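## Task

The vial starts loose in the right hand, which is palm up, resting in the fold between fingers and palm. Using that hand alone, roll it until its label points up as in the goal picture, with no finger or thumb left on it. The wrist camera, its post and the arm's final link count as part of this hand. The left arm and left hand must never touch the right hand. The task fails if the vial touches anything else or leaves the hand. To finish, the vial must rest still for a moment on the palm, clear of the wrist, camera and post. The palm must face straight up. No motor in either hand may read "moving" or "overload" or be building toward a shutdown; a motor that was already off at the start is ignored. Then declare it done.

## Robot and tools

Robot: two 6-joint arms, left_arm (base near y=+0.42) and right_arm (base near y=-0.38). Each carries the same four-finger right-handed hand (index, middle, ring, thumb; 16 motors), so the two hands are not mirror images.

Scene frame: origin on the table top between the arms, +z up, +x out over the table, left_arm on the +y side. "Left" and "right" are arm names, not image sides.

Hand point frame: a point in front of the palm where thumb tip meets the index and middle tips. +z runs along straightened fingers toward the tips. +x crosses the palm away from the thumb. +y leaves the palm face, which sits at y=-0.062 m. A rigid camera mast sits near the wrist on the palm side, at x +0.05 to +0.10, z -0.16 to -0.11, reaching y=+0.06 m. Keep the vial off it. Only the rubber fingertip caps grip well.

execute_actions(actions): a list of actions run one after another. Each action lasts 15 control steps of 1/30 s, so 0.5 s. An action is a table of up to 15 rows, one per step; if it is shorter, the last row is held for the remaining steps. Every row is one flat list of 48 numbers, each in [-1, 1], covering both arms even if only one moves. Numbers 1-24 belong to the left arm, 25-48 to the right, each in this order: dx, dy, dz, rx, ry, rz, index_mcp, index_abd, index_pip, index_dip, middle_mcp, middle_abd, middle_pip, middle_dip, ring_mcp, ring_abd, ring_pip, ring_dip, thumb_cmc, thumb_axl, thumb_mcp, thumb_ipl, current_limit, speed. An empty list only returns state and images.

Arm numbers dx..rz: an offset, not a pose, in the hand point's own axes. It is measured from the hand point's measured pose at the start of that action; for a call's first action, that is the last reported pose. Every row refers back to that start, not the previous row. Scale: 1.0 = 0.6 m for dx,dy,dz and 180 degrees for the rotation vector rx,ry,rz. All zeros means stay. Each step the target is clipped to 70 mm and 16 degrees from the current pose. After the action the arm coasts at most to its last clipped target, so send the rest of a long move next time. Moves tend to land a centimetre or so low. The arm may sag under load; re-aim at the pose you want to stop the drift.

Finger numbers: absolute goal angles, mapped linearly between each hinge's stops. Toward -1, _mcp curls a finger toward the palm (straight at +0.75). _abd swings it away from the thumb (straight 0.00). _pip and _dip bend the middle and end joints (straight +0.58 and +0.70). thumb_cmc toward -1 brings the thumb from beside the palm to in front of it (flat at +0.71). thumb_axl turns the thumb about its length (straight +0.68). thumb_mcp and thumb_ipl bend it (straight +0.23, +0.17). Zero is a real goal, not "no change". To leave a hand alone, resend its hand_goal plus hand_current_limit and hand_speed. current_limit maps -1..+1 to 0..550 mA for all motors (minimum 11 mA); very low values may not lift a finger. speed sets goal-tracking rate at (speed+1)/2 of 5.9 rad/s. Both start at current_limit +0.4, speed -0.6 and keep the last written value.

Results: each arm's hand point position (m) and quat_wxyz in the scene frame, which can be slightly off. "Hand target" is where the controller is driving that hand. "pose unreachable" means a clearance check changed or blocked that arm's command. Step readings list positions; HELD marks steps where part of a row was held back. Hand readings, per motor in order: hand_goal, hand_measured, hand_current_ma (positive pushes toward -1), hand_state (moving, goal, blocked or overload). A finger presses only when its goal lies past the object's surface. Current of 495 mA or more builds a counter; at 5 s the motor shuts off for 10 s. MOTOR HOT warns from 85 °C; at 100 °C the arm drops (OVER-TEMPERATURE FAULT). If an arm is stopped, hand numbers sent meanwhile are lost.

zoom_image(camera, region): closer view of a region [x0,y0,x1,y1] in pixels (at most 504x504) of the latest image from cam_head_left, cam_head_right, cam_high, cam_low, cam_left_wrist or cam_right_wrist. show_instructions(): shows the reference pictures, moves nothing. read_manual(section): licence texts only. finished_scene(scene): ends the current scene, given its number; it cannot be undone.

Cautions: use gentle, low-current finger nudges so the vial rolls without being flung out. Keep the palm level and the working hand still, and keep the other arm well away. Never let the arms collide or press on each other, and do not knock anything off the table. Before finishing, open all digits off the vial, level the palm and let all motors settle to goal.

Each tool is called after "Call:" by a JSON object that holds its "api" and its "payload", one argument or row to a line.

Reference images:

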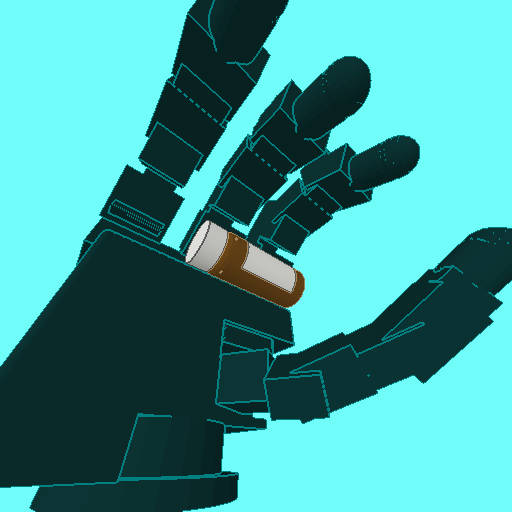

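## Session

Call:
{"api": "execute_actions", "payload": {
  "actions": []
}}

Scene clock: 0.00 s.
left_arm: end_effector_position=(+0.3658, +0.7828, +0.6034) hand_goal=(+0.754, +0.000, +0.576, +0.696, +0.754, +0.000, +0.576, +0.696, +0.754, +0.000, +0.576, +0.696, +0.714, +0.678, +0.226, +0.168) hand_measured=(+0.754, +0.000, +0.576, +0.696, +0.754, +0.000, +0.576, +0.696, +0.754, +0.000, +0.576, +0.696, +0.714, +0.678, +0.226, +0.168) hand_current_ma=(+0, +0, +0, +0, +0, +0, +0, +0, +0, +0, +0, +0, +0, +0, +0, +0) hand_state=(goal, overload, goal, goal, goal, goal, goal, goal, goal, goal, goal, goal, goal, goal, goal, goal) hand_current_limit=0.40 hand_speed=-0.60 end_effector_quat_wxyz=(+0.253, +0.254, +0.643, +0.677) | right_arm: end_effector_position=(+0.4023, -0.0961, +0.3887) hand_goal=(+0.046, +0.000, -0.008, +0.280, +0.046, +0.000, -0.008, +0.280, +0.046, +0.000, -0.008, +0.280, -0.104, +0.266, +0.032, -0.018) hand_measured=(+0.060, +0.000, -0.006, +0.282, +0.062, +0.000, -0.006, +0.282, +0.060, +0.000, -0.006, +0.282, -0.090, +0.270, +0.034, -0.016) hand_current_ma=(+85, +0, +14, +12, +86, +0, +14, +13, +85, +0, +14, +14, +77, +26, +12, +12) hand_state=(goal, goal, goal, goal, goal, goal, goal, goal, goal, goal, goal, goal, goal, goal, goal, goal) hand_current_limit=0.40 hand_speed=-0.60 end_effector_quat_wxyz=(+0.317, +0.331, +0.631, +0.626)
Joint positions: left_arm=[ 0.678  1.035  1.081 -0.002 -0.009  0.019] | right_arm=[0.686 1.126 0.595 0.516 0.071 0.015]
Joint velocities: left_arm=[-0.005  0.005 -0.002  0.017 -0.066  0.051] | right_arm=[-0.005  0.005 -0.032 -0.007 -0.022 -0.037]
Motor temperatures (°C, as the motors report them): left_arm=[22 21 23 23 23 20] | right_arm=[22 20 23 20 21 23]
Hand target (left_arm): +0.364, +0.781, +0.621; +0.256, +0.250, +0.634, +0.686
Hand target (right_arm): +0.404, -0.095, +0.411; +0.323, +0.324, +0.617, +0.640

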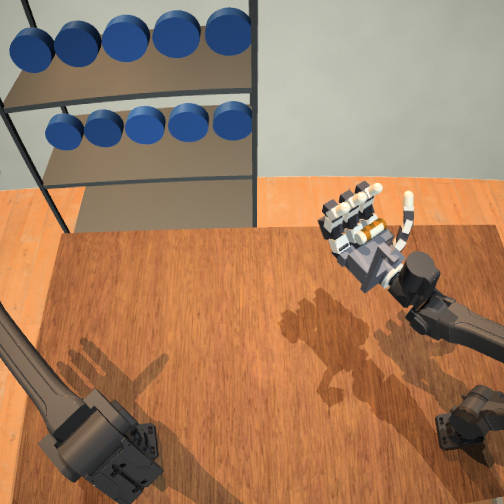

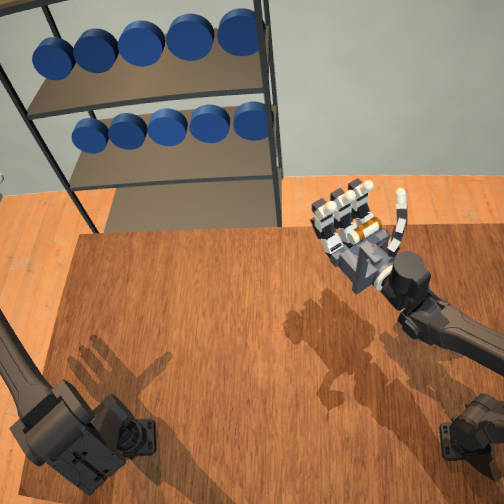

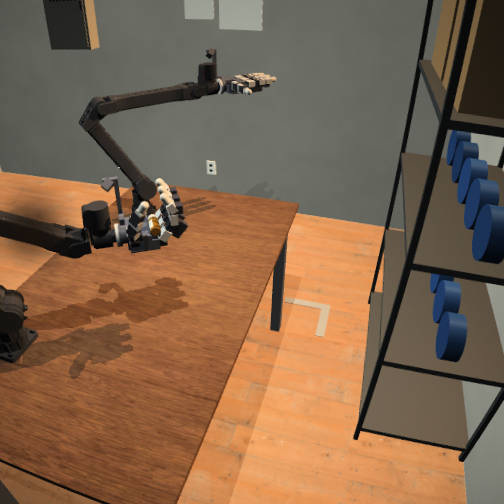

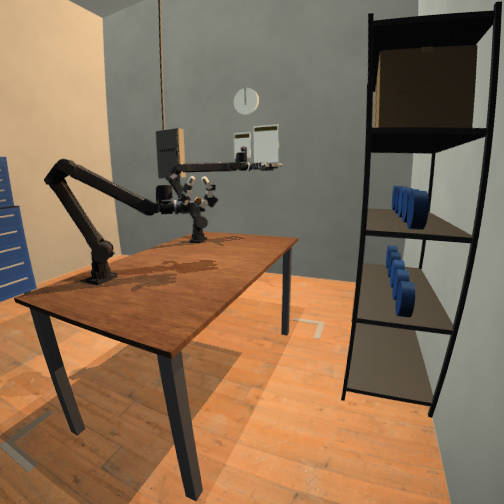

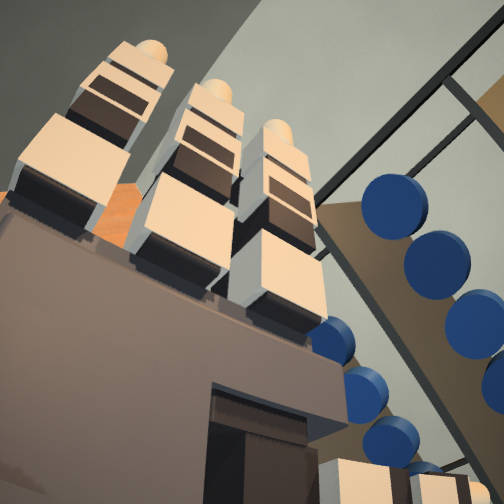

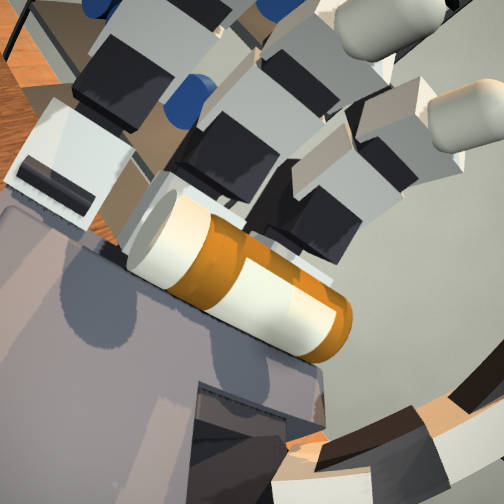

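Call:
{"api": "execute_actions", "payload": {
  "actions": [
    [[0,0,0,0,0,0,0.754,0,0.576,0.696,0.754,0,0.576,0.696,0.754,0,0.576,0.696,0.714,0.678,0.226,0.168,0.4,-0.6,0,0.02,0,0,0,0,-0.25,0,-0.008,0.28,-0.25,0,-0.008,0.28,0.046,0,-0.008,0.28,-0.104,0.266,0.032,-0.018,0.4,-0.8]],
    [[0,0,0,0,0,0,0.754,0,0.576,0.696,0.754,0,0.576,0.696,0.754,0,0.576,0.696,0.714,0.678,0.226,0.168,0.4,-0.6,0,0.01,0,0,0,0,-0.25,0,-0.008,0.28,-0.25,0,-0.008,0.28,0.046,0,-0.008,0.28,-0.104,0.266,0.032,-0.018,0.4,-0.8]]
  ]
}}

Scene clock: 1.53 s.
left_arm: end_effector_position=(+0.3658, +0.7828, +0.6034) hand_goal=(+0.754, +0.000, +0.576, +0.696, +0.754, +0.000, +0.576, +0.696, +0.754, +0.000, +0.576, +0.696, +0.714, +0.678, +0.226, +0.168) hand_measured=(+0.764, +0.000, +0.576, +0.696, +0.762, +0.000, +0.576, +0.696, +0.764, +0.000, +0.576, +0.696, +0.722, +0.678, +0.226, +0.168) hand_current_ma=(+52, +0, +4, +0, +52, +0, +5, +0, +52, +0, +4, +0, +50, -4, -1, -2) hand_state=(goal, overload, goal, goal, goal, goal, goal, goal, goal, goal, goal, goal, goal, goal, goal, goal) hand_current_limit=0.40 hand_speed=-0.60 end_effector_quat_wxyz=(+0.253, +0.254, +0.643, +0.677) | right_arm: end_effector_position=(+0.4041, -0.0946, +0.3806) hand_goal=(-0.250, +0.000, -0.008, +0.280, -0.250, +0.000, -0.008, +0.280, +0.046, +0.000, -0.008, +0.280, -0.104, +0.266, +0.032, -0.018) hand_measured=(-0.242, +0.000, -0.006, +0.282, -0.240, +0.000, -0.006, +0.282, +0.060, +0.000, -0.006, +0.282, -0.090, +0.270, +0.034, -0.016) hand_current_ma=(+55, +0, +8, +11, +55, +0, +8, +12, +79, +0, +13, +14, +76, +26, +11, +12) hand_state=(goal, goal, goal, goal, goal, goal, goal, goal, goal, goal, goal, goal, goal, goal, goal, goal) hand_current_limit=0.40 hand_speed=-0.80 end_effector_quat_wxyz=(+0.312, +0.335, +0.642, +0.615)
Joint positions: left_arm=[ 0.678  1.035  1.081 -0.002 -0.009  0.019] | right_arm=[0.686 1.125 0.595 0.481 0.071 0.015]
Joint velocities: left_arm=[-0.015  0.005 -0.017  0.002 -0.051 -0.007] | right_arm=[-0.015  0.015 -0.017 -0.007  0.022 -0.081]
Motor temperatures (°C, as the motors report them): left_arm=[22 21 23 23 23 20] | right_arm=[22 20 24 20 21 23]
Hand target (left_arm): +0.366, +0.783, +0.603; +0.253, +0.254, +0.643, +0.677
Hand target (right_arm): +0.404, -0.095, +0.388; +0.313, +0.334, +0.640, +0.617
Off the commanded pose (left_arm): 0.000 m, 0 deg.
Off the commanded pose (right_arm): 0.008 m, 0 deg.
Step readings (end_effector_position; steps 1 to 15: 1st action; 16 to 30: 2nd action):
0: left_arm (+0.3658, +0.7828, +0.6034) | right_arm (+0.4023, -0.0961, +0.3887)
1: left_arm (+0.3658, +0.7828, +0.6034) | right_arm (+0.4025, -0.0959, +0.3877)
2: left_arm (+0.3658, +0.7828, +0.6034) | right_arm (+0.4028, -0.0957, +0.3863)
4: left_arm (+0.3658, +0.7828, +0.6034) | right_arm (+0.4035, -0.0951, +0.3835)
8: left_arm (+0.3658, +0.7828, +0.6034) | right_arm (+0.4038, -0.0949, +0.3822)
15: left_arm (+0.3658, +0.7828, +0.6034) | right_arm (+0.4038, -0.0949, +0.3822)
16: left_arm (+0.3658, +0.7828, +0.6034) | right_arm (+0.4038, -0.0949, +0.3820)
17: left_arm (+0.3658, +0.7828, +0.6034) | right_arm (+0.4039, -0.0948, +0.3815)
19: left_arm (+0.3658, +0.7828, +0.6034) | right_arm (+0.4041, -0.0946, +0.3808)
23: left_arm (+0.3658, +0.7828, +0.6034) | right_arm (+0.4041, -0.0946, +0.3806)
30: end_effector_position above

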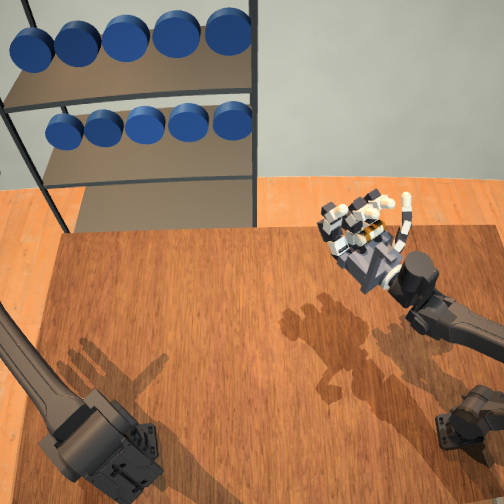

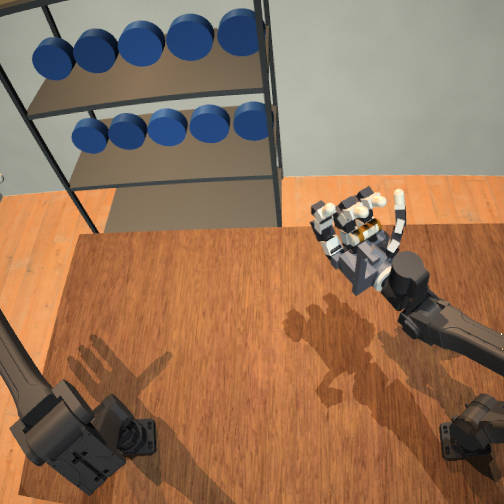

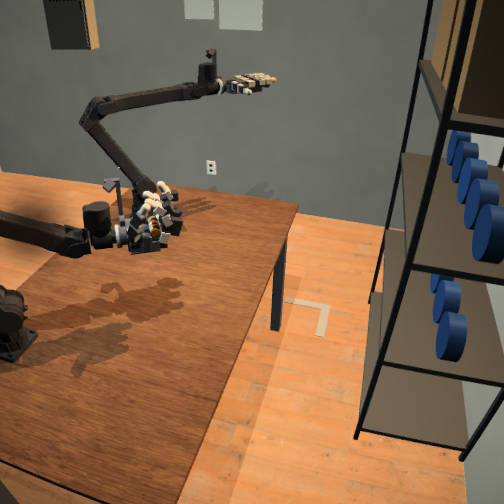

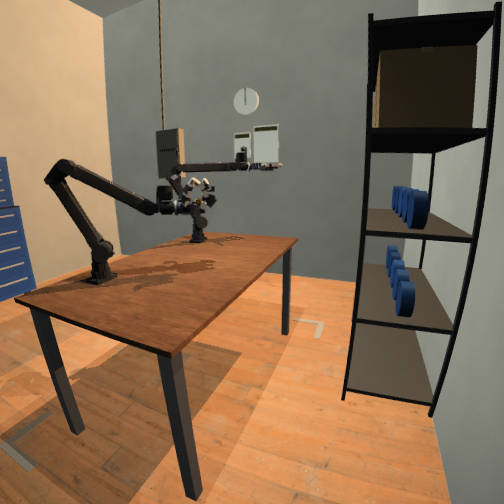

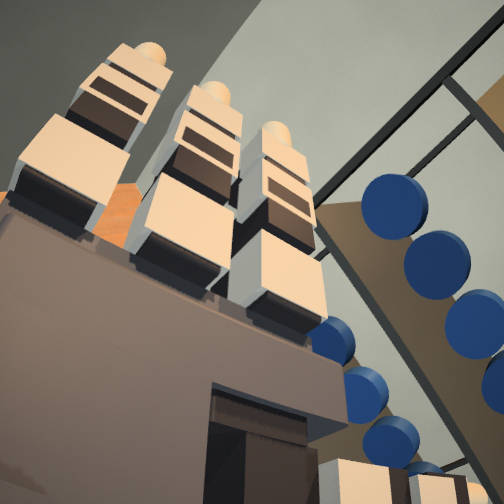

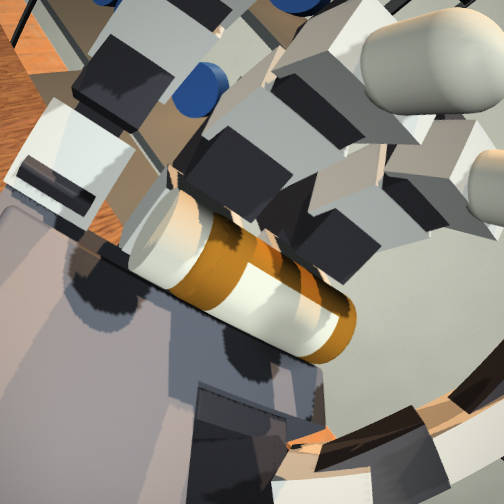

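Call:
{"api": "execute_actions", "payload": {
  "actions": [
    [[0,0,0,0,0,0,0.754,0,0.576,0.696,0.754,0,0.576,0.696,0.754,0,0.576,0.696,0.714,0.678,0.226,0.168,0.4,-0.6,0,0.02,0,-0.012,0,0,-0.7,0,-0.008,0.28,-0.7,0,-0.008,0.28,0.046,0,-0.008,0.28,-0.104,0.266,0.032,-0.018,0.4,-0.8]],
    [[0,0,0,0,0,0,0.754,0,0.576,0.696,0.754,0,0.576,0.696,0.754,0,0.576,0.696,0.714,0.678,0.226,0.168,0.4,-0.6,0,0.02,0,-0.012,0,0,-0.7,0,-0.008,0.28,-0.7,0,-0.008,0.28,0.046,0,-0.008,0.28,-0.104,0.266,0.032,-0.018,0.4,-0.8]],
    [[0,0,0,0,0,0,0.754,0,0.576,0.696,0.754,0,0.576,0.696,0.754,0,0.576,0.696,0.714,0.678,0.226,0.168,0.4,-0.6,0,0.02,0,-0.012,0,0,-0.7,0,-0.008,0.28,-0.7,0,-0.008,0.28,0.046,0,-0.008,0.28,-0.104,0.266,0.032,-0.018,0.4,-0.8]]
  ]
}}

Scene clock: 3.37 s.
left_arm: end_effector_position=(+0.3658, +0.7828, +0.6034) hand_goal=(+0.754, +0.000, +0.576, +0.696, +0.754, +0.000, +0.576, +0.696, +0.754, +0.000, +0.576, +0.696, +0.714, +0.678, +0.226, +0.168) hand_measured=(+0.764, +0.000, +0.576, +0.696, +0.762, +0.000, +0.576, +0.696, +0.764, +0.000, +0.576, +0.696, +0.722, +0.678, +0.226, +0.168) hand_current_ma=(+52, +0, +4, +0, +52, +0, +5, +0, +52, +0, +4, +0, +50, -4, -1, -2) hand_state=(goal, overload, goal, goal, goal, goal, goal, goal, goal, goal, goal, goal, goal, goal, goal, goal) hand_current_limit=0.40 hand_speed=-0.60 end_effector_quat_wxyz=(+0.253, +0.254, +0.643, +0.677) | right_arm: end_effector_position=(+0.4041, -0.0946, +0.3806) hand_goal=(-0.700, +0.000, -0.008, +0.280, -0.700, +0.000, -0.008, +0.280, +0.046, +0.000, -0.008, +0.280, -0.104, +0.266, +0.032, -0.018) hand_measured=(-0.658, -0.008, -0.004, +0.282, -0.702, +0.000, -0.008, +0.282, +0.060, +0.000, -0.006, +0.282, -0.084, +0.264, +0.046, -0.016) hand_current_ma=(+262, -38, +26, +11, -6, +0, +0, +11, +79, +0, +13, +14, +103, -9, +90, +12) hand_state=(blocked, goal, goal, goal, goal, goal, goal, goal, goal, goal, goal, goal, goal, goal, goal, goal) hand_current_limit=0.40 hand_speed=-0.80 end_effector_quat_wxyz=(+0.312, +0.335, +0.642, +0.615)
Joint positions: left_arm=[ 0.678  1.035  1.081 -0.002 -0.009  0.019] | right_arm=[0.686 1.125 0.595 0.481 0.071 0.015]
Joint velocities: left_arm=[-0.005 -0.005  0.007 -0.007  0.007  0.051] | right_arm=[ 0.005  0.005 -0.022  0.002 -0.037 -0.051]
Motor temperatures (°C, as the motors report them): left_arm=[22 21 24 24 23 20] | right_arm=[22 20 24 20 21 23]
Hand target (left_arm): +0.366, +0.783, +0.603; +0.253, +0.254, +0.643, +0.677
Hand target (right_arm): +0.404, -0.094, +0.393; +0.318, +0.329, +0.631, +0.627
Off the commanded pose (left_arm): 0.000 m, 0 deg.
Off the commanded pose (right_arm): 0.012 m, 2 deg.
Step readings (end_effector_position; steps 1 to 15: 1st action; 16 to 30: 2nd action; 31 to 45: 3rd action):
0: left_arm (+0.3658, +0.7828, +0.6034) | right_arm (+0.4041, -0.0946, +0.3806)
1: left_arm (+0.3658, +0.7828, +0.6034) | right_arm (+0.4041, -0.0946, +0.3806)
2: left_arm (+0.3658, +0.7828, +0.6034) | right_arm (+0.4041, -0.0946, +0.3806)
4: left_arm (+0.3658, +0.7828, +0.6034) | right_arm (+0.4041, -0.0946, +0.3806)
8: left_arm (+0.3658, +0.7828, +0.6034) | right_arm (+0.4041, -0.0946, +0.3806)
15: left_arm (+0.3658, +0.7828, +0.6034) | right_arm (+0.4041, -0.0946, +0.3806)
16: left_arm (+0.3658, +0.7828, +0.6034) | right_arm (+0.4041, -0.0946, +0.3806)
17: left_arm (+0.3658, +0.7828, +0.6034) | right_arm (+0.4041, -0.0946, +0.3806)
19: left_arm (+0.3658, +0.7828, +0.6034) | right_arm (+0.4041, -0.0946, +0.3806)
23: left_arm (+0.3658, +0.7828, +0.6034) | right_arm (+0.4041, -0.0946, +0.3806)
30: left_arm (+0.3658, +0.7828, +0.6034) | right_arm (+0.4041, -0.0946, +0.3806)
31: left_arm (+0.3658, +0.7828, +0.6034) | right_arm (+0.4041, -0.0946, +0.3806)
32: left_arm (+0.3658, +0.7828, +0.6034) | right_arm (+0.4041, -0.0946, +0.3806)
34: left_arm (+0.3658, +0.7828, +0.6034) | right_arm (+0.4041, -0.0946, +0.3806)
38: left_arm (+0.3658, +0.7828, +0.6034) | right_arm (+0.4041, -0.0946, +0.3806)
45: end_effector_position above

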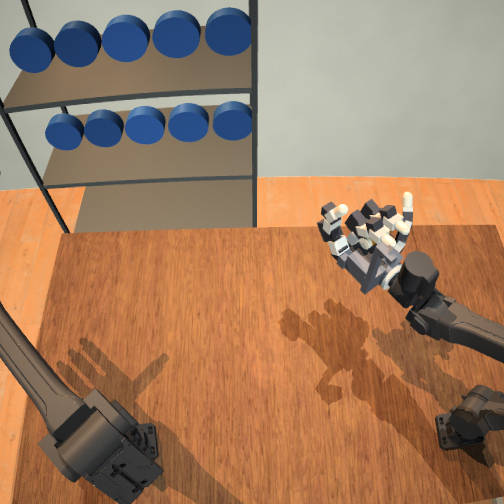

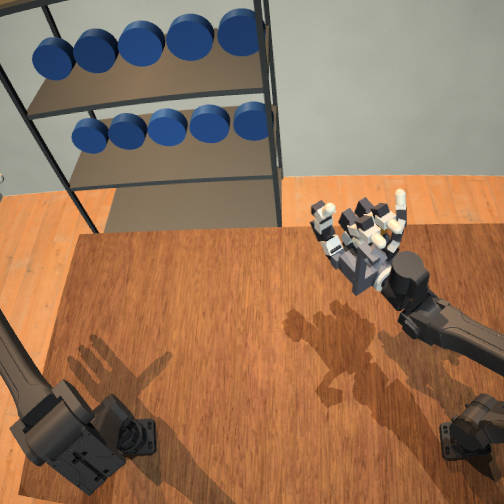

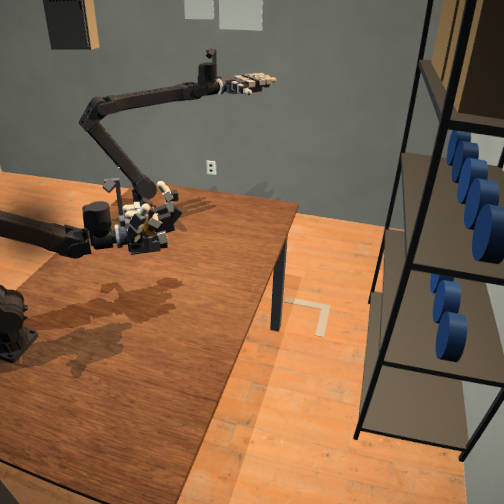

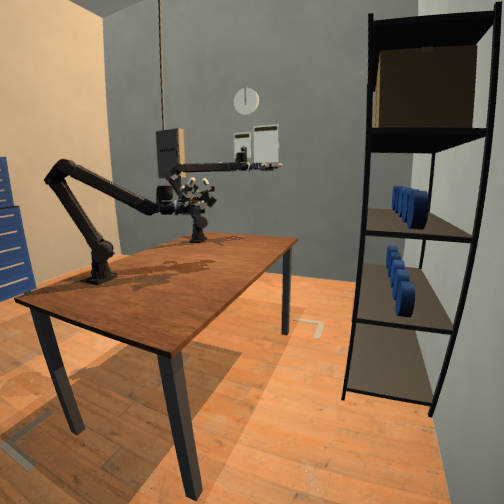

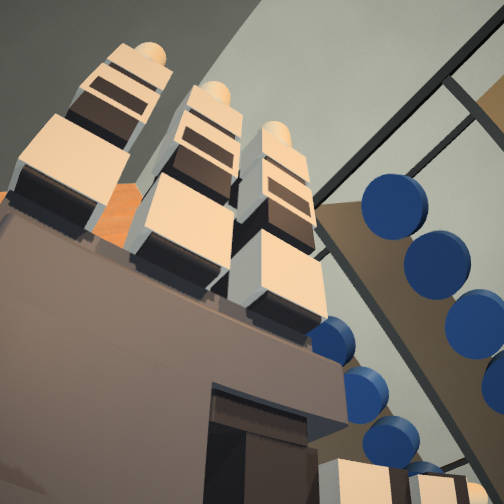

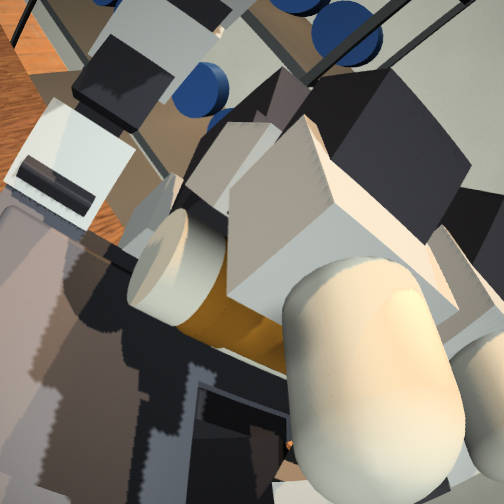

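Call:
{"api": "execute_actions", "payload": {
  "actions": [
    [[0,0,0,0,0,0,0.754,0,0.576,0.696,0.754,0,0.576,0.696,0.754,0,0.576,0.696,0.714,0.678,0.226,0.168,0.4,-0.6,0,0.02,0,-0.012,0,0,-0.62,0,-0.008,-0.3,-0.7,0,-0.008,-0.3,0.046,0,-0.008,0.28,0.6,0.6,0.2,0.1,0.4,-0.6]],
    [[0,0,0,0,0,0,0.754,0,0.576,0.696,0.754,0,0.576,0.696,0.754,0,0.576,0.696,0.714,0.678,0.226,0.168,0.4,-0.6,0,0.02,0,-0.012,0,0,-0.7,0,-0.4,-0.4,-0.7,0,-0.4,-0.4,0.046,0,-0.008,0.28,0.6,0.6,0.2,0.1,0.4,-0.6]],
    [[0,0,0,0,0,0,0.754,0,0.576,0.696,0.754,0,0.576,0.696,0.754,0,0.576,0.696,0.714,0.678,0.226,0.168,0.4,-0.6,0,0.02,0,-0.012,0,0,-0.7,0,-0.7,-0.5,-0.7,0,-0.7,-0.5,0.046,0,-0.008,0.28,0.6,0.6,0.2,0.1,0.4,-0.6]],
    [[0,0,0,0,0,0,0.754,0,0.576,0.696,0.754,0,0.576,0.696,0.754,0,0.576,0.696,0.714,0.678,0.226,0.168,0.4,-0.6,0,0.02,0,-0.012,0,0,-0.7,0,-0.7,-0.5,-0.7,0,-0.7,-0.5,0.046,0,-0.008,0.28,0.6,0.6,0.2,0.1,0.4,-0.6]]
  ]
}}

Scene clock: 7.30 s.
left_arm: end_effector_position=(+0.3658, +0.7828, +0.6034) hand_goal=(+0.754, +0.000, +0.576, +0.696, +0.754, +0.000, +0.576, +0.696, +0.754, +0.000, +0.576, +0.696, +0.714, +0.678, +0.226, +0.168) hand_measured=(+0.764, +0.000, +0.576, +0.696, +0.762, +0.000, +0.576, +0.696, +0.764, +0.000, +0.576, +0.696, +0.722, +0.678, +0.226, +0.168) hand_current_ma=(+52, +0, +4, +0, +52, +0, +5, +0, +52, +0, +4, +0, +50, -4, -1, -2) hand_state=(goal, overload, goal, goal, goal, goal, goal, goal, goal, goal, goal, goal, goal, goal, goal, goal) hand_current_limit=0.40 hand_speed=-0.60 end_effector_quat_wxyz=(+0.253, +0.254, +0.643, +0.677) | right_arm: end_effector_position=(+0.4041, -0.0946, +0.3806) hand_goal=(-0.700, +0.000, -0.700, -0.500, -0.700, +0.000, -0.700, -0.500, +0.046, +0.000, -0.008, +0.280, +0.600, +0.600, +0.200, +0.100) hand_measured=(-0.670, -0.004, -0.230, -0.460, -0.672, +0.000, -0.314, -0.426, +0.060, +0.000, -0.006, +0.282, +0.624, +0.606, +0.198, +0.098) hand_current_ma=(+187, -15, +385, +232, +149, +0, +385, +380, +79, +0, +13, +14, +120, +36, -9, -14) hand_state=(blocked, goal, blocked, blocked, blocked, goal, blocked, blocked, goal, goal, goal, goal, blocked, goal, goal, goal) hand_current_limit=0.40 hand_speed=-0.60 end_effector_quat_wxyz=(+0.312, +0.335, +0.642, +0.615)
Joint positions: left_arm=[ 0.678  1.035  1.081 -0.002 -0.009  0.019] | right_arm=[0.686 1.125 0.595 0.481 0.071 0.015]
Joint velocities: left_arm=[-0.005 -0.015 -0.022 -0.007 -0.007  0.037] | right_arm=[-0.015 -0.015 -0.017 -0.007 -0.022 -0.081]
Motor temperatures (°C, as the motors report them): left_arm=[22 21 25 24 23 20] | right_arm=[22 20 26 20 21 23]
Hand target (left_arm): +0.366, +0.783, +0.603; +0.253, +0.254, +0.643, +0.677
Hand target (right_arm): +0.404, -0.094, +0.393; +0.318, +0.329, +0.631, +0.627
Off the commanded pose (left_arm): 0.000 m, 0 deg.
Off the commanded pose (right_arm): 0.012 m, 2 deg.
Step readings (end_effector_position; steps 1 to 15: 1st action; 16 to 30: 2nd action; 31 to 45: 3rd action; 46 to 60: 4th action):
0: left_arm (+0.3658, +0.7828, +0.6034) | right_arm (+0.4041, -0.0946, +0.3806)
1: left_arm (+0.3658, +0.7828, +0.6034) | right_arm (+0.4041, -0.0946, +0.3806)
2: left_arm (+0.3658, +0.7828, +0.6034) | right_arm (+0.4041, -0.0946, +0.3806)
4: left_arm (+0.3658, +0.7828, +0.6034) | right_arm (+0.4041, -0.0946, +0.3806)
8: left_arm (+0.3658, +0.7828, +0.6034) | right_arm (+0.4041, -0.0946, +0.3806)
15: left_arm (+0.3658, +0.7828, +0.6034) | right_arm (+0.4041, -0.0946, +0.3806)
16: left_arm (+0.3658, +0.7828, +0.6034) | right_arm (+0.4041, -0.0946, +0.3806)
17: left_arm (+0.3658, +0.7828, +0.6034) | right_arm (+0.4041, -0.0946, +0.3806)
19: left_arm (+0.3658, +0.7828, +0.6034) | right_arm (+0.4041, -0.0946, +0.3806)
23: left_arm (+0.3658, +0.7828, +0.6034) | right_arm (+0.4041, -0.0946, +0.3806)
30: left_arm (+0.3658, +0.7828, +0.6034) | right_arm (+0.4041, -0.0946, +0.3806)
31: left_arm (+0.3658, +0.7828, +0.6034) | right_arm (+0.4041, -0.0946, +0.3806)
32: left_arm (+0.3658, +0.7828, +0.6034) | right_arm (+0.4041, -0.0946, +0.3806)
34: left_arm (+0.3658, +0.7828, +0.6034) | right_arm (+0.4041, -0.0946, +0.3806)
38: left_arm (+0.3658, +0.7828, +0.6034) | right_arm (+0.4041, -0.0946, +0.3806)
45: left_arm (+0.3658, +0.7828, +0.6034) | right_arm (+0.4041, -0.0946, +0.3806)
46: left_arm (+0.3658, +0.7828, +0.6034) | right_arm (+0.4041, -0.0946, +0.3806)
47: left_arm (+0.3658, +0.7828, +0.6034) | right_arm (+0.4041, -0.0946, +0.3806)
49: left_arm (+0.3658, +0.7828, +0.6034) | right_arm (+0.4041, -0.0946, +0.3806)
53: left_arm (+0.3658, +0.7828, +0.6034) | right_arm (+0.4041, -0.0946, +0.3806)
60: end_effector_position above

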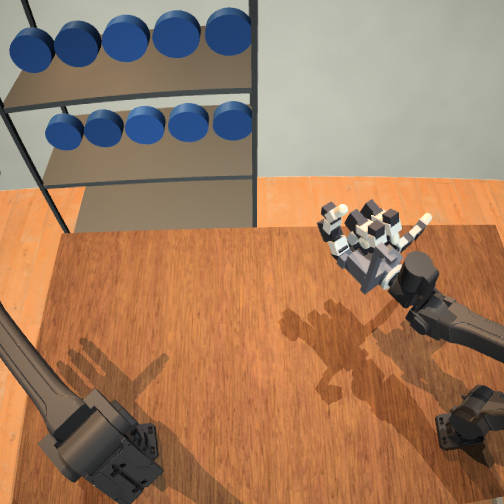

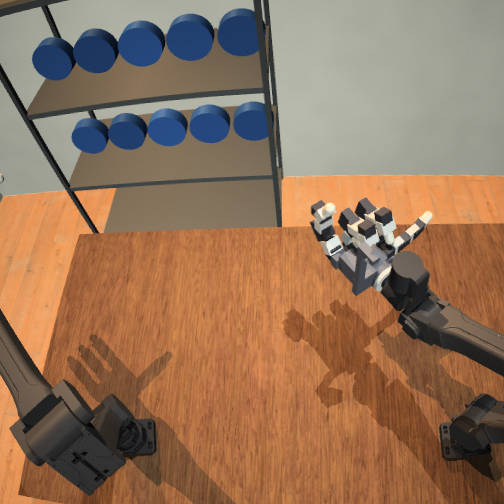

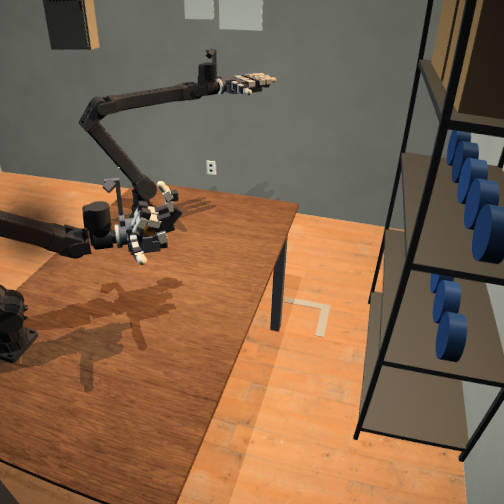

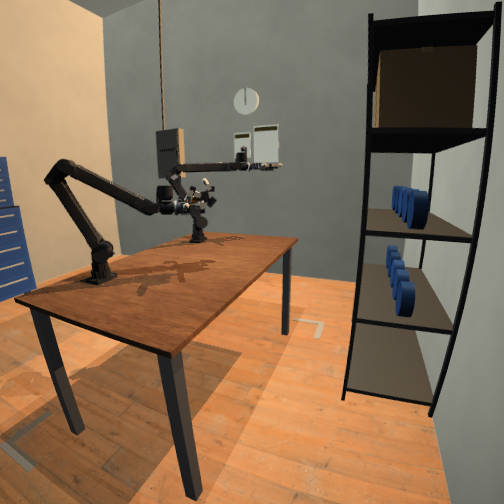

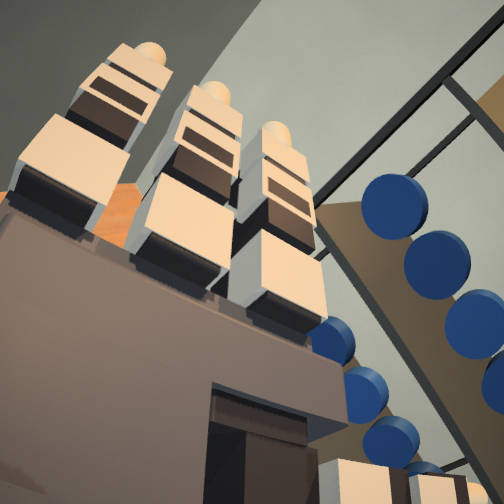

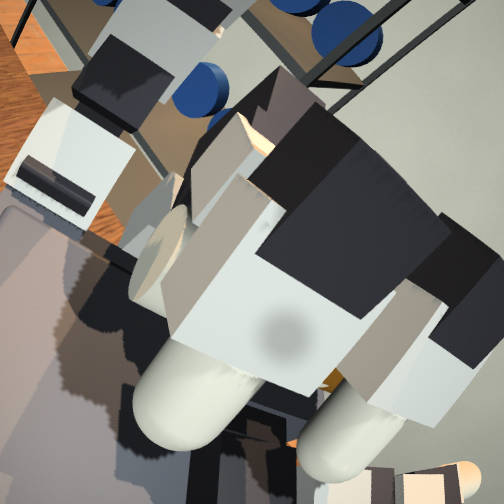

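Tips hit the palm. Open the MCP while curling.

Call:
{"api": "execute_actions", "payload": {
  "actions": [
    [[0,0,0,0,0,0,0.754,0,0.576,0.696,0.754,0,0.576,0.696,0.754,0,0.576,0.696,0.714,0.678,0.226,0.168,0.4,-0.6,0,0.02,0,-0.012,0,0,-0.35,0,-1,-0.6,-0.35,0,-1,-0.6,0.046,0,-0.008,0.28,0.6,0.6,0.2,0.1,0.4,-0.8]],
    [[0,0,0,0,0,0,0.754,0,0.576,0.696,0.754,0,0.576,0.696,0.754,0,0.576,0.696,0.714,0.678,0.226,0.168,0.4,-0.6,0,0.02,0,-0.012,0,0,-0.35,0,-1,-0.6,-0.35,0,-1,-0.6,0.046,0,-0.008,0.28,0.6,0.6,0.2,0.1,0.4,-0.8]],
    [[0,0,0,0,0,0,0.754,0,0.576,0.696,0.754,0,0.576,0.696,0.754,0,0.576,0.696,0.714,0.678,0.226,0.168,0.4,-0.6,0,0.02,0,-0.012,0,0,-0.35,0,-1,-0.6,-0.35,0,-1,-0.6,0.046,0,-0.008,0.28,0.6,0.6,0.2,0.1,0.4,-0.8]]
  ]
}}

Scene clock: 9.00 s.
left_arm: end_effector_position=(+0.3658, +0.7828, +0.6034) hand_goal=(+0.754, +0.000, +0.576, +0.696, +0.754, +0.000, +0.576, +0.696, +0.754, +0.000, +0.576, +0.696, +0.714, +0.678, +0.226, +0.168) hand_measured=(+0.764, +0.000, +0.576, +0.696, +0.762, +0.000, +0.576, +0.696, +0.764, +0.000, +0.576, +0.696, +0.722, +0.678, +0.226, +0.168) hand_current_ma=(+52, +0, +4, +0, +52, +0, +5, +0, +52, +0, +4, +0, +50, -4, -1, -2) hand_state=(goal, overload, goal, goal, goal, goal, goal, goal, goal, goal, goal, goal, goal, goal, goal, goal) hand_current_limit=0.40 hand_speed=-0.60 end_effector_quat_wxyz=(+0.253, +0.254, +0.643, +0.677) | right_arm: end_effector_position=(+0.4041, -0.0946, +0.3806) hand_goal=(-0.350, +0.000, -1.000, -0.600, -0.350, +0.000, -1.000, -0.600, +0.046, +0.000, -0.008, +0.280, +0.600, +0.600, +0.200, +0.100) hand_measured=(-0.354, -0.004, -0.388, -0.560, -0.352, +0.002, -0.416, -0.550, +0.060, +0.000, -0.006, +0.282, +0.624, +0.604, +0.198, +0.098) hand_current_ma=(-22, -15, +385, +226, -6, +9, +385, +259, +79, +0, +13, +14, +120, +20, -9, -14) hand_state=(goal, goal, blocked, blocked, goal, goal, blocked, blocked, goal, goal, goal, goal, blocked, goal, goal, goal) hand_current_limit=0.40 hand_speed=-0.80 end_effector_quat_wxyz=(+0.312, +0.335, +0.642, +0.615)
Joint positions: left_arm=[ 0.678  1.035  1.081 -0.002 -0.009  0.019] | right_arm=[0.686 1.125 0.595 0.481 0.071 0.015]
Joint velocities: left_arm=[ 0.005 -0.005  0.002 -0.017  0.022 -0.007] | right_arm=[ 0.015 -0.005  0.007 -0.002 -0.037 -0.007]
Motor temperatures (°C, as the motors report them): left_arm=[22 21 26 24 23 20] | right_arm=[22 20 26 20 21 23]
Hand target (left_arm): +0.366, +0.783, +0.603; +0.253, +0.254, +0.643, +0.677
Hand target (right_arm): +0.404, -0.094, +0.393; +0.318, +0.329, +0.631, +0.627
Off the commanded pose (left_arm): 0.000 m, 0 deg.
Off the commanded pose (right_arm): 0.012 m, 2 deg.
Step readings (end_effector_position; steps 1 to 15: 1st action; 16 to 30: 2nd action; 31 to 45: 3rd action):
0: left_arm (+0.3658, +0.7828, +0.6034) | right_arm (+0.4041, -0.0946, +0.3806)
1: left_arm (+0.3658, +0.7828, +0.6034) | right_arm (+0.4041, -0.0946, +0.3806)
2: left_arm (+0.3658, +0.7828, +0.6034) | right_arm (+0.4041, -0.0946, +0.3806)
4: left_arm (+0.3658, +0.7828, +0.6034) | right_arm (+0.4041, -0.0946, +0.3806)
8: left_arm (+0.3658, +0.7828, +0.6034) | right_arm (+0.4041, -0.0946, +0.3806)
15: left_arm (+0.3658, +0.7828, +0.6034) | right_arm (+0.4041, -0.0946, +0.3806)
16: left_arm (+0.3658, +0.7828, +0.6034) | right_arm (+0.4041, -0.0946, +0.3806)
17: left_arm (+0.3658, +0.7828, +0.6034) | right_arm (+0.4041, -0.0946, +0.3806)
19: left_arm (+0.3658, +0.7828, +0.6034) | right_arm (+0.4041, -0.0946, +0.3806)
23: left_arm (+0.3658, +0.7828, +0.6034) | right_arm (+0.4041, -0.0946, +0.3806)
30: left_arm (+0.3658, +0.7828, +0.6034) | right_arm (+0.4041, -0.0946, +0.3806)
31: left_arm (+0.3658, +0.7828, +0.6034) | right_arm (+0.4041, -0.0946, +0.3806)
32: left_arm (+0.3658, +0.7828, +0.6034) | right_arm (+0.4041, -0.0946, +0.3806)
34: left_arm (+0.3658, +0.7828, +0.6034) | right_arm (+0.4041, -0.0946, +0.3806)
38: left_arm (+0.3658, +0.7828, +0.6034) | right_arm (+0.4041, -0.0946, +0.3806)
45: end_effector_position above

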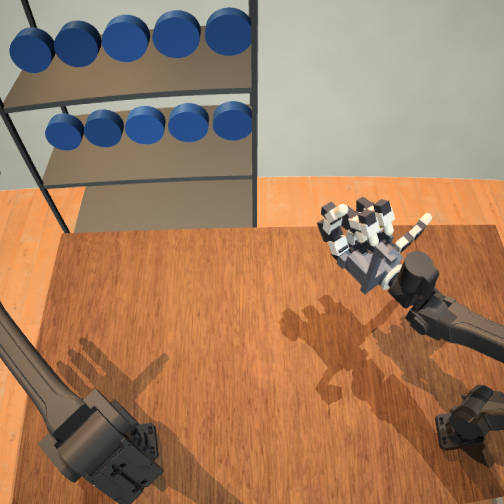

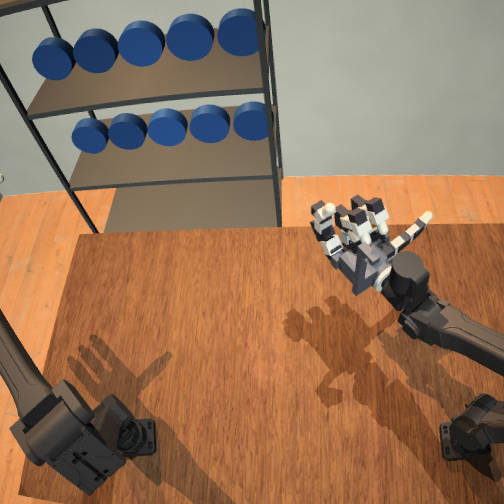

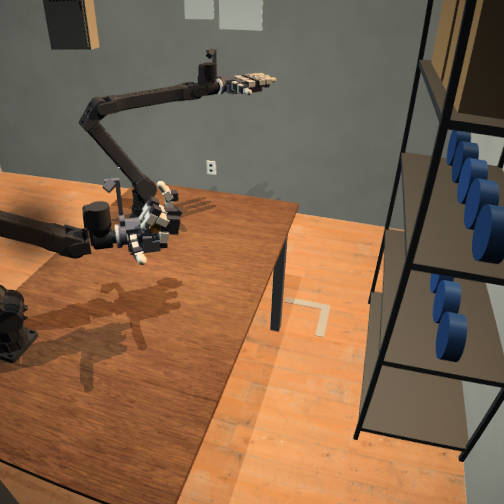

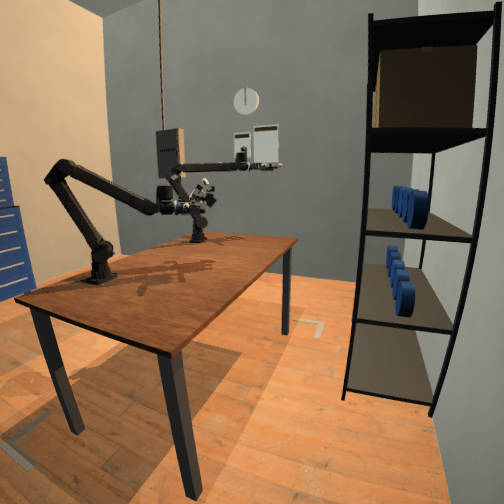

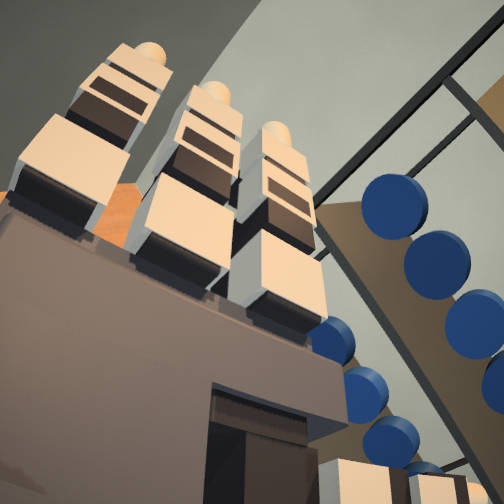

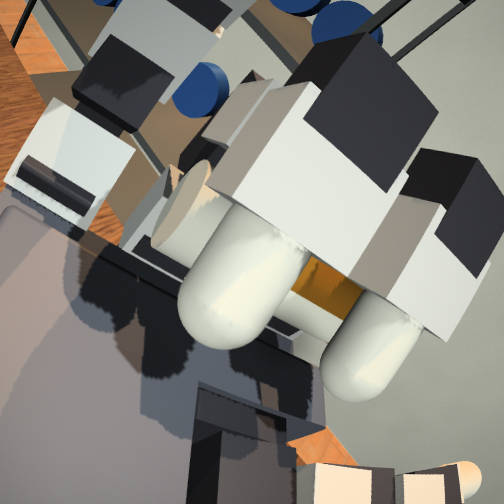

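Call:
{"api": "execute_actions", "payload": {
  "actions": [
    [[0,0,0,0,0,0,0.754,0,0.576,0.696,0.754,0,0.576,0.696,0.754,0,0.576,0.696,0.714,0.678,0.226,0.168,0.4,-0.6,0,0.02,0,-0.012,0,0,0.2,0,-1,-0.6,0.2,0,-1,-0.6,0.046,0,-0.008,0.28,0.6,0.6,0.2,0.1,0.4,-0.8]],
    [[0,0,0,0,0,0,0.754,0,0.576,0.696,0.754,0,0.576,0.696,0.754,0,0.576,0.696,0.714,0.678,0.226,0.168,0.4,-0.6,0,0.02,0,-0.012,0,0,0.2,0,-1,-0.6,0.2,0,-1,-0.6,0.046,0,-0.008,0.28,0.6,0.6,0.2,0.1,0.4,-0.8]],
    [[0,0,0,0,0,0,0.754,0,0.576,0.696,0.754,0,0.576,0.696,0.754,0,0.576,0.696,0.714,0.678,0.226,0.168,0.4,-0.6,0,0.02,0,-0.012,0,0,0.2,0,-1,-0.6,0.2,0,-1,-0.6,0.046,0,-0.008,0.28,0.6,0.6,0.2,0.1,0.4,-0.8]]
  ]
}}

Scene clock: 10.70 s.
left_arm: end_effector_position=(+0.3658, +0.7828, +0.6034) hand_goal=(+0.754, +0.000, +0.576, +0.696, +0.754, +0.000, +0.576, +0.696, +0.754, +0.000, +0.576, +0.696, +0.714, +0.678, +0.226, +0.168) hand_measured=(+0.764, +0.000, +0.576, +0.696, +0.762, +0.000, +0.576, +0.696, +0.764, +0.000, +0.576, +0.696, +0.722, +0.678, +0.226, +0.168) hand_current_ma=(+52, +0, +4, +0, +52, +0, +5, +0, +52, +0, +4, +0, +50, -4, -1, -2) hand_state=(goal, overload, goal, goal, goal, goal, goal, goal, goal, goal, goal, goal, goal, goal, goal, goal) hand_current_limit=0.40 hand_speed=-0.60 end_effector_quat_wxyz=(+0.253, +0.254, +0.643, +0.677) | right_arm: end_effector_position=(+0.4041, -0.0946, +0.3806) hand_goal=(+0.200, +0.000, -1.000, -0.600, +0.200, +0.000, -1.000, -0.600, +0.046, +0.000, -0.008, +0.280, +0.600, +0.600, +0.200, +0.100) hand_measured=(+0.204, -0.004, -0.388, -0.560, +0.206, +0.002, -0.416, -0.550, +0.060, +0.000, -0.006, +0.282, +0.624, +0.604, +0.198, +0.098) hand_current_ma=(+19, -15, +385, +227, +30, +9, +385, +259, +79, +0, +13, +14, +120, +20, -9, -14) hand_state=(goal, goal, blocked, blocked, goal, goal, blocked, blocked, goal, goal, goal, goal, blocked, goal, goal, goal) hand_current_limit=0.40 hand_speed=-0.80 end_effector_quat_wxyz=(+0.312, +0.335, +0.642, +0.615)
Joint positions: left_arm=[ 0.678  1.035  1.081 -0.002 -0.009  0.019] | right_arm=[0.686 1.125 0.595 0.481 0.071 0.015]
Joint velocities: left_arm=[ 0.005 -0.024 -0.007  0.002  0.007  0.022] | right_arm=[-0.015 -0.024  0.012  0.002  0.007 -0.007]
Motor temperatures (°C, as the motors report them): left_arm=[22 21 26 24 23 20] | right_arm=[22 20 26 20 21 23]
Hand target (left_arm): +0.366, +0.783, +0.603; +0.253, +0.254, +0.643, +0.677
Hand target (right_arm): +0.404, -0.094, +0.393; +0.318, +0.329, +0.631, +0.627
Off the commanded pose (left_arm): 0.000 m, 0 deg.
Off the commanded pose (right_arm): 0.012 m, 2 deg.
Step readings (end_effector_position; steps 1 to 15: 1st action; 16 to 30: 2nd action; 31 to 45: 3rd action):
0: left_arm (+0.3658, +0.7828, +0.6034) | right_arm (+0.4041, -0.0946, +0.3806)
1: left_arm (+0.3658, +0.7828, +0.6034) | right_arm (+0.4041, -0.0946, +0.3806)
2: left_arm (+0.3658, +0.7828, +0.6034) | right_arm (+0.4041, -0.0946, +0.3806)
4: left_arm (+0.3658, +0.7828, +0.6034) | right_arm (+0.4041, -0.0946, +0.3806)
8: left_arm (+0.3658, +0.7828, +0.6034) | right_arm (+0.4041, -0.0946, +0.3806)
15: left_arm (+0.3658, +0.7828, +0.6034) | right_arm (+0.4041, -0.0946, +0.3806)
16: left_arm (+0.3658, +0.7828, +0.6034) | right_arm (+0.4041, -0.0946, +0.3806)
17: left_arm (+0.3658, +0.7828, +0.6034) | right_arm (+0.4041, -0.0946, +0.3806)
19: left_arm (+0.3658, +0.7828, +0.6034) | right_arm (+0.4041, -0.0946, +0.3806)
23: left_arm (+0.3658, +0.7828, +0.6034) | right_arm (+0.4041, -0.0946, +0.3806)
30: left_arm (+0.3658, +0.7828, +0.6034) | right_arm (+0.4041, -0.0946, +0.3806)
31: left_arm (+0.3658, +0.7828, +0.6034) | right_arm (+0.4041, -0.0946, +0.3806)
32: left_arm (+0.3658, +0.7828, +0.6034) | right_arm (+0.4041, -0.0946, +0.3806)
34: left_arm (+0.3658, +0.7828, +0.6034) | right_arm (+0.4041, -0.0946, +0.3806)
38: left_arm (+0.3658, +0.7828, +0.6034) | right_arm (+0.4041, -0.0946, +0.3806)
45: end_effector_position above

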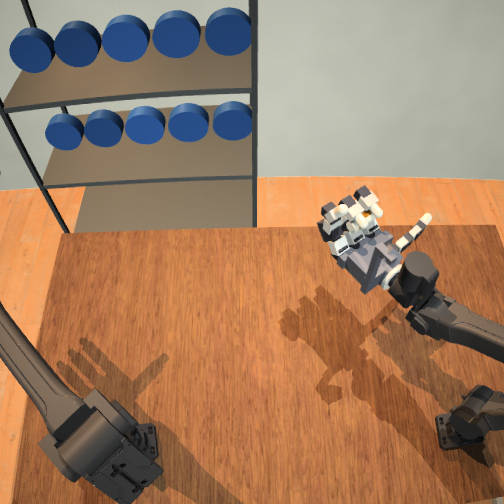

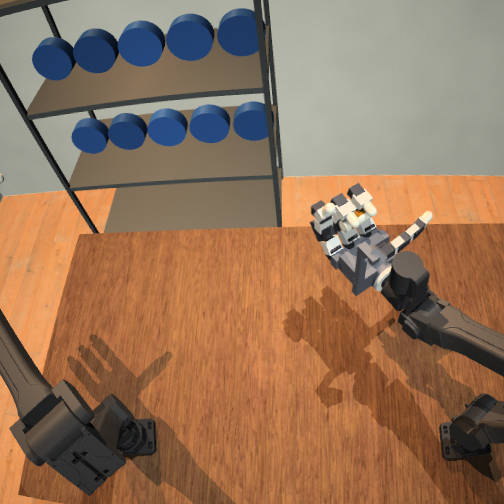

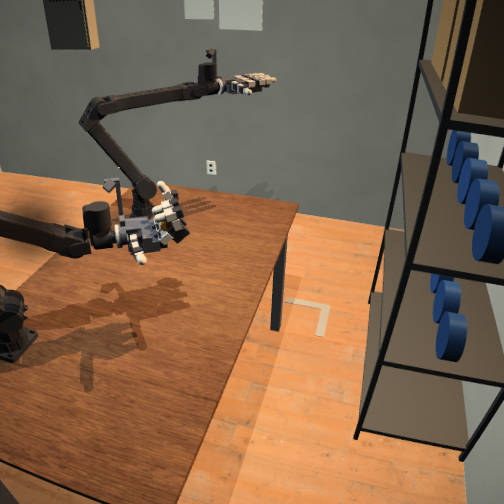

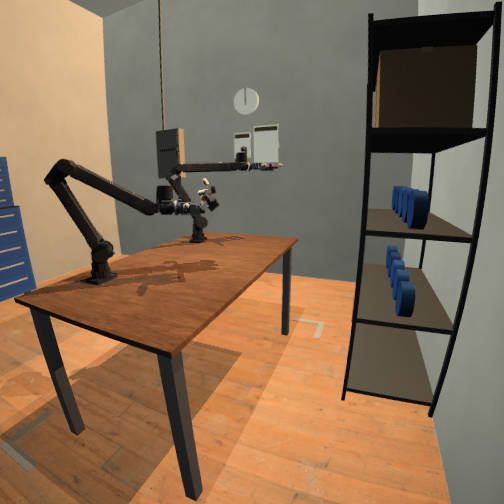

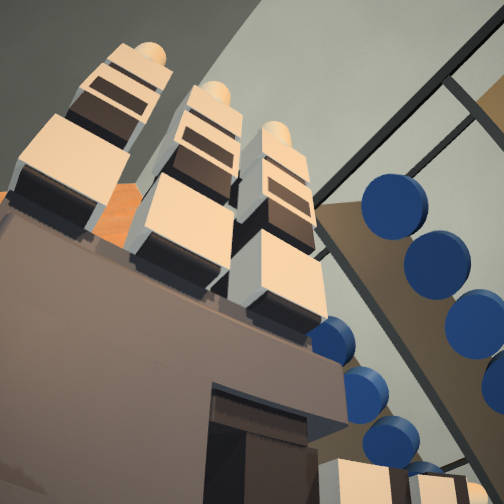

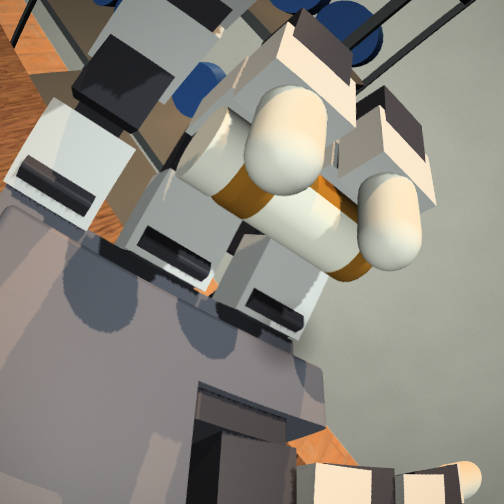

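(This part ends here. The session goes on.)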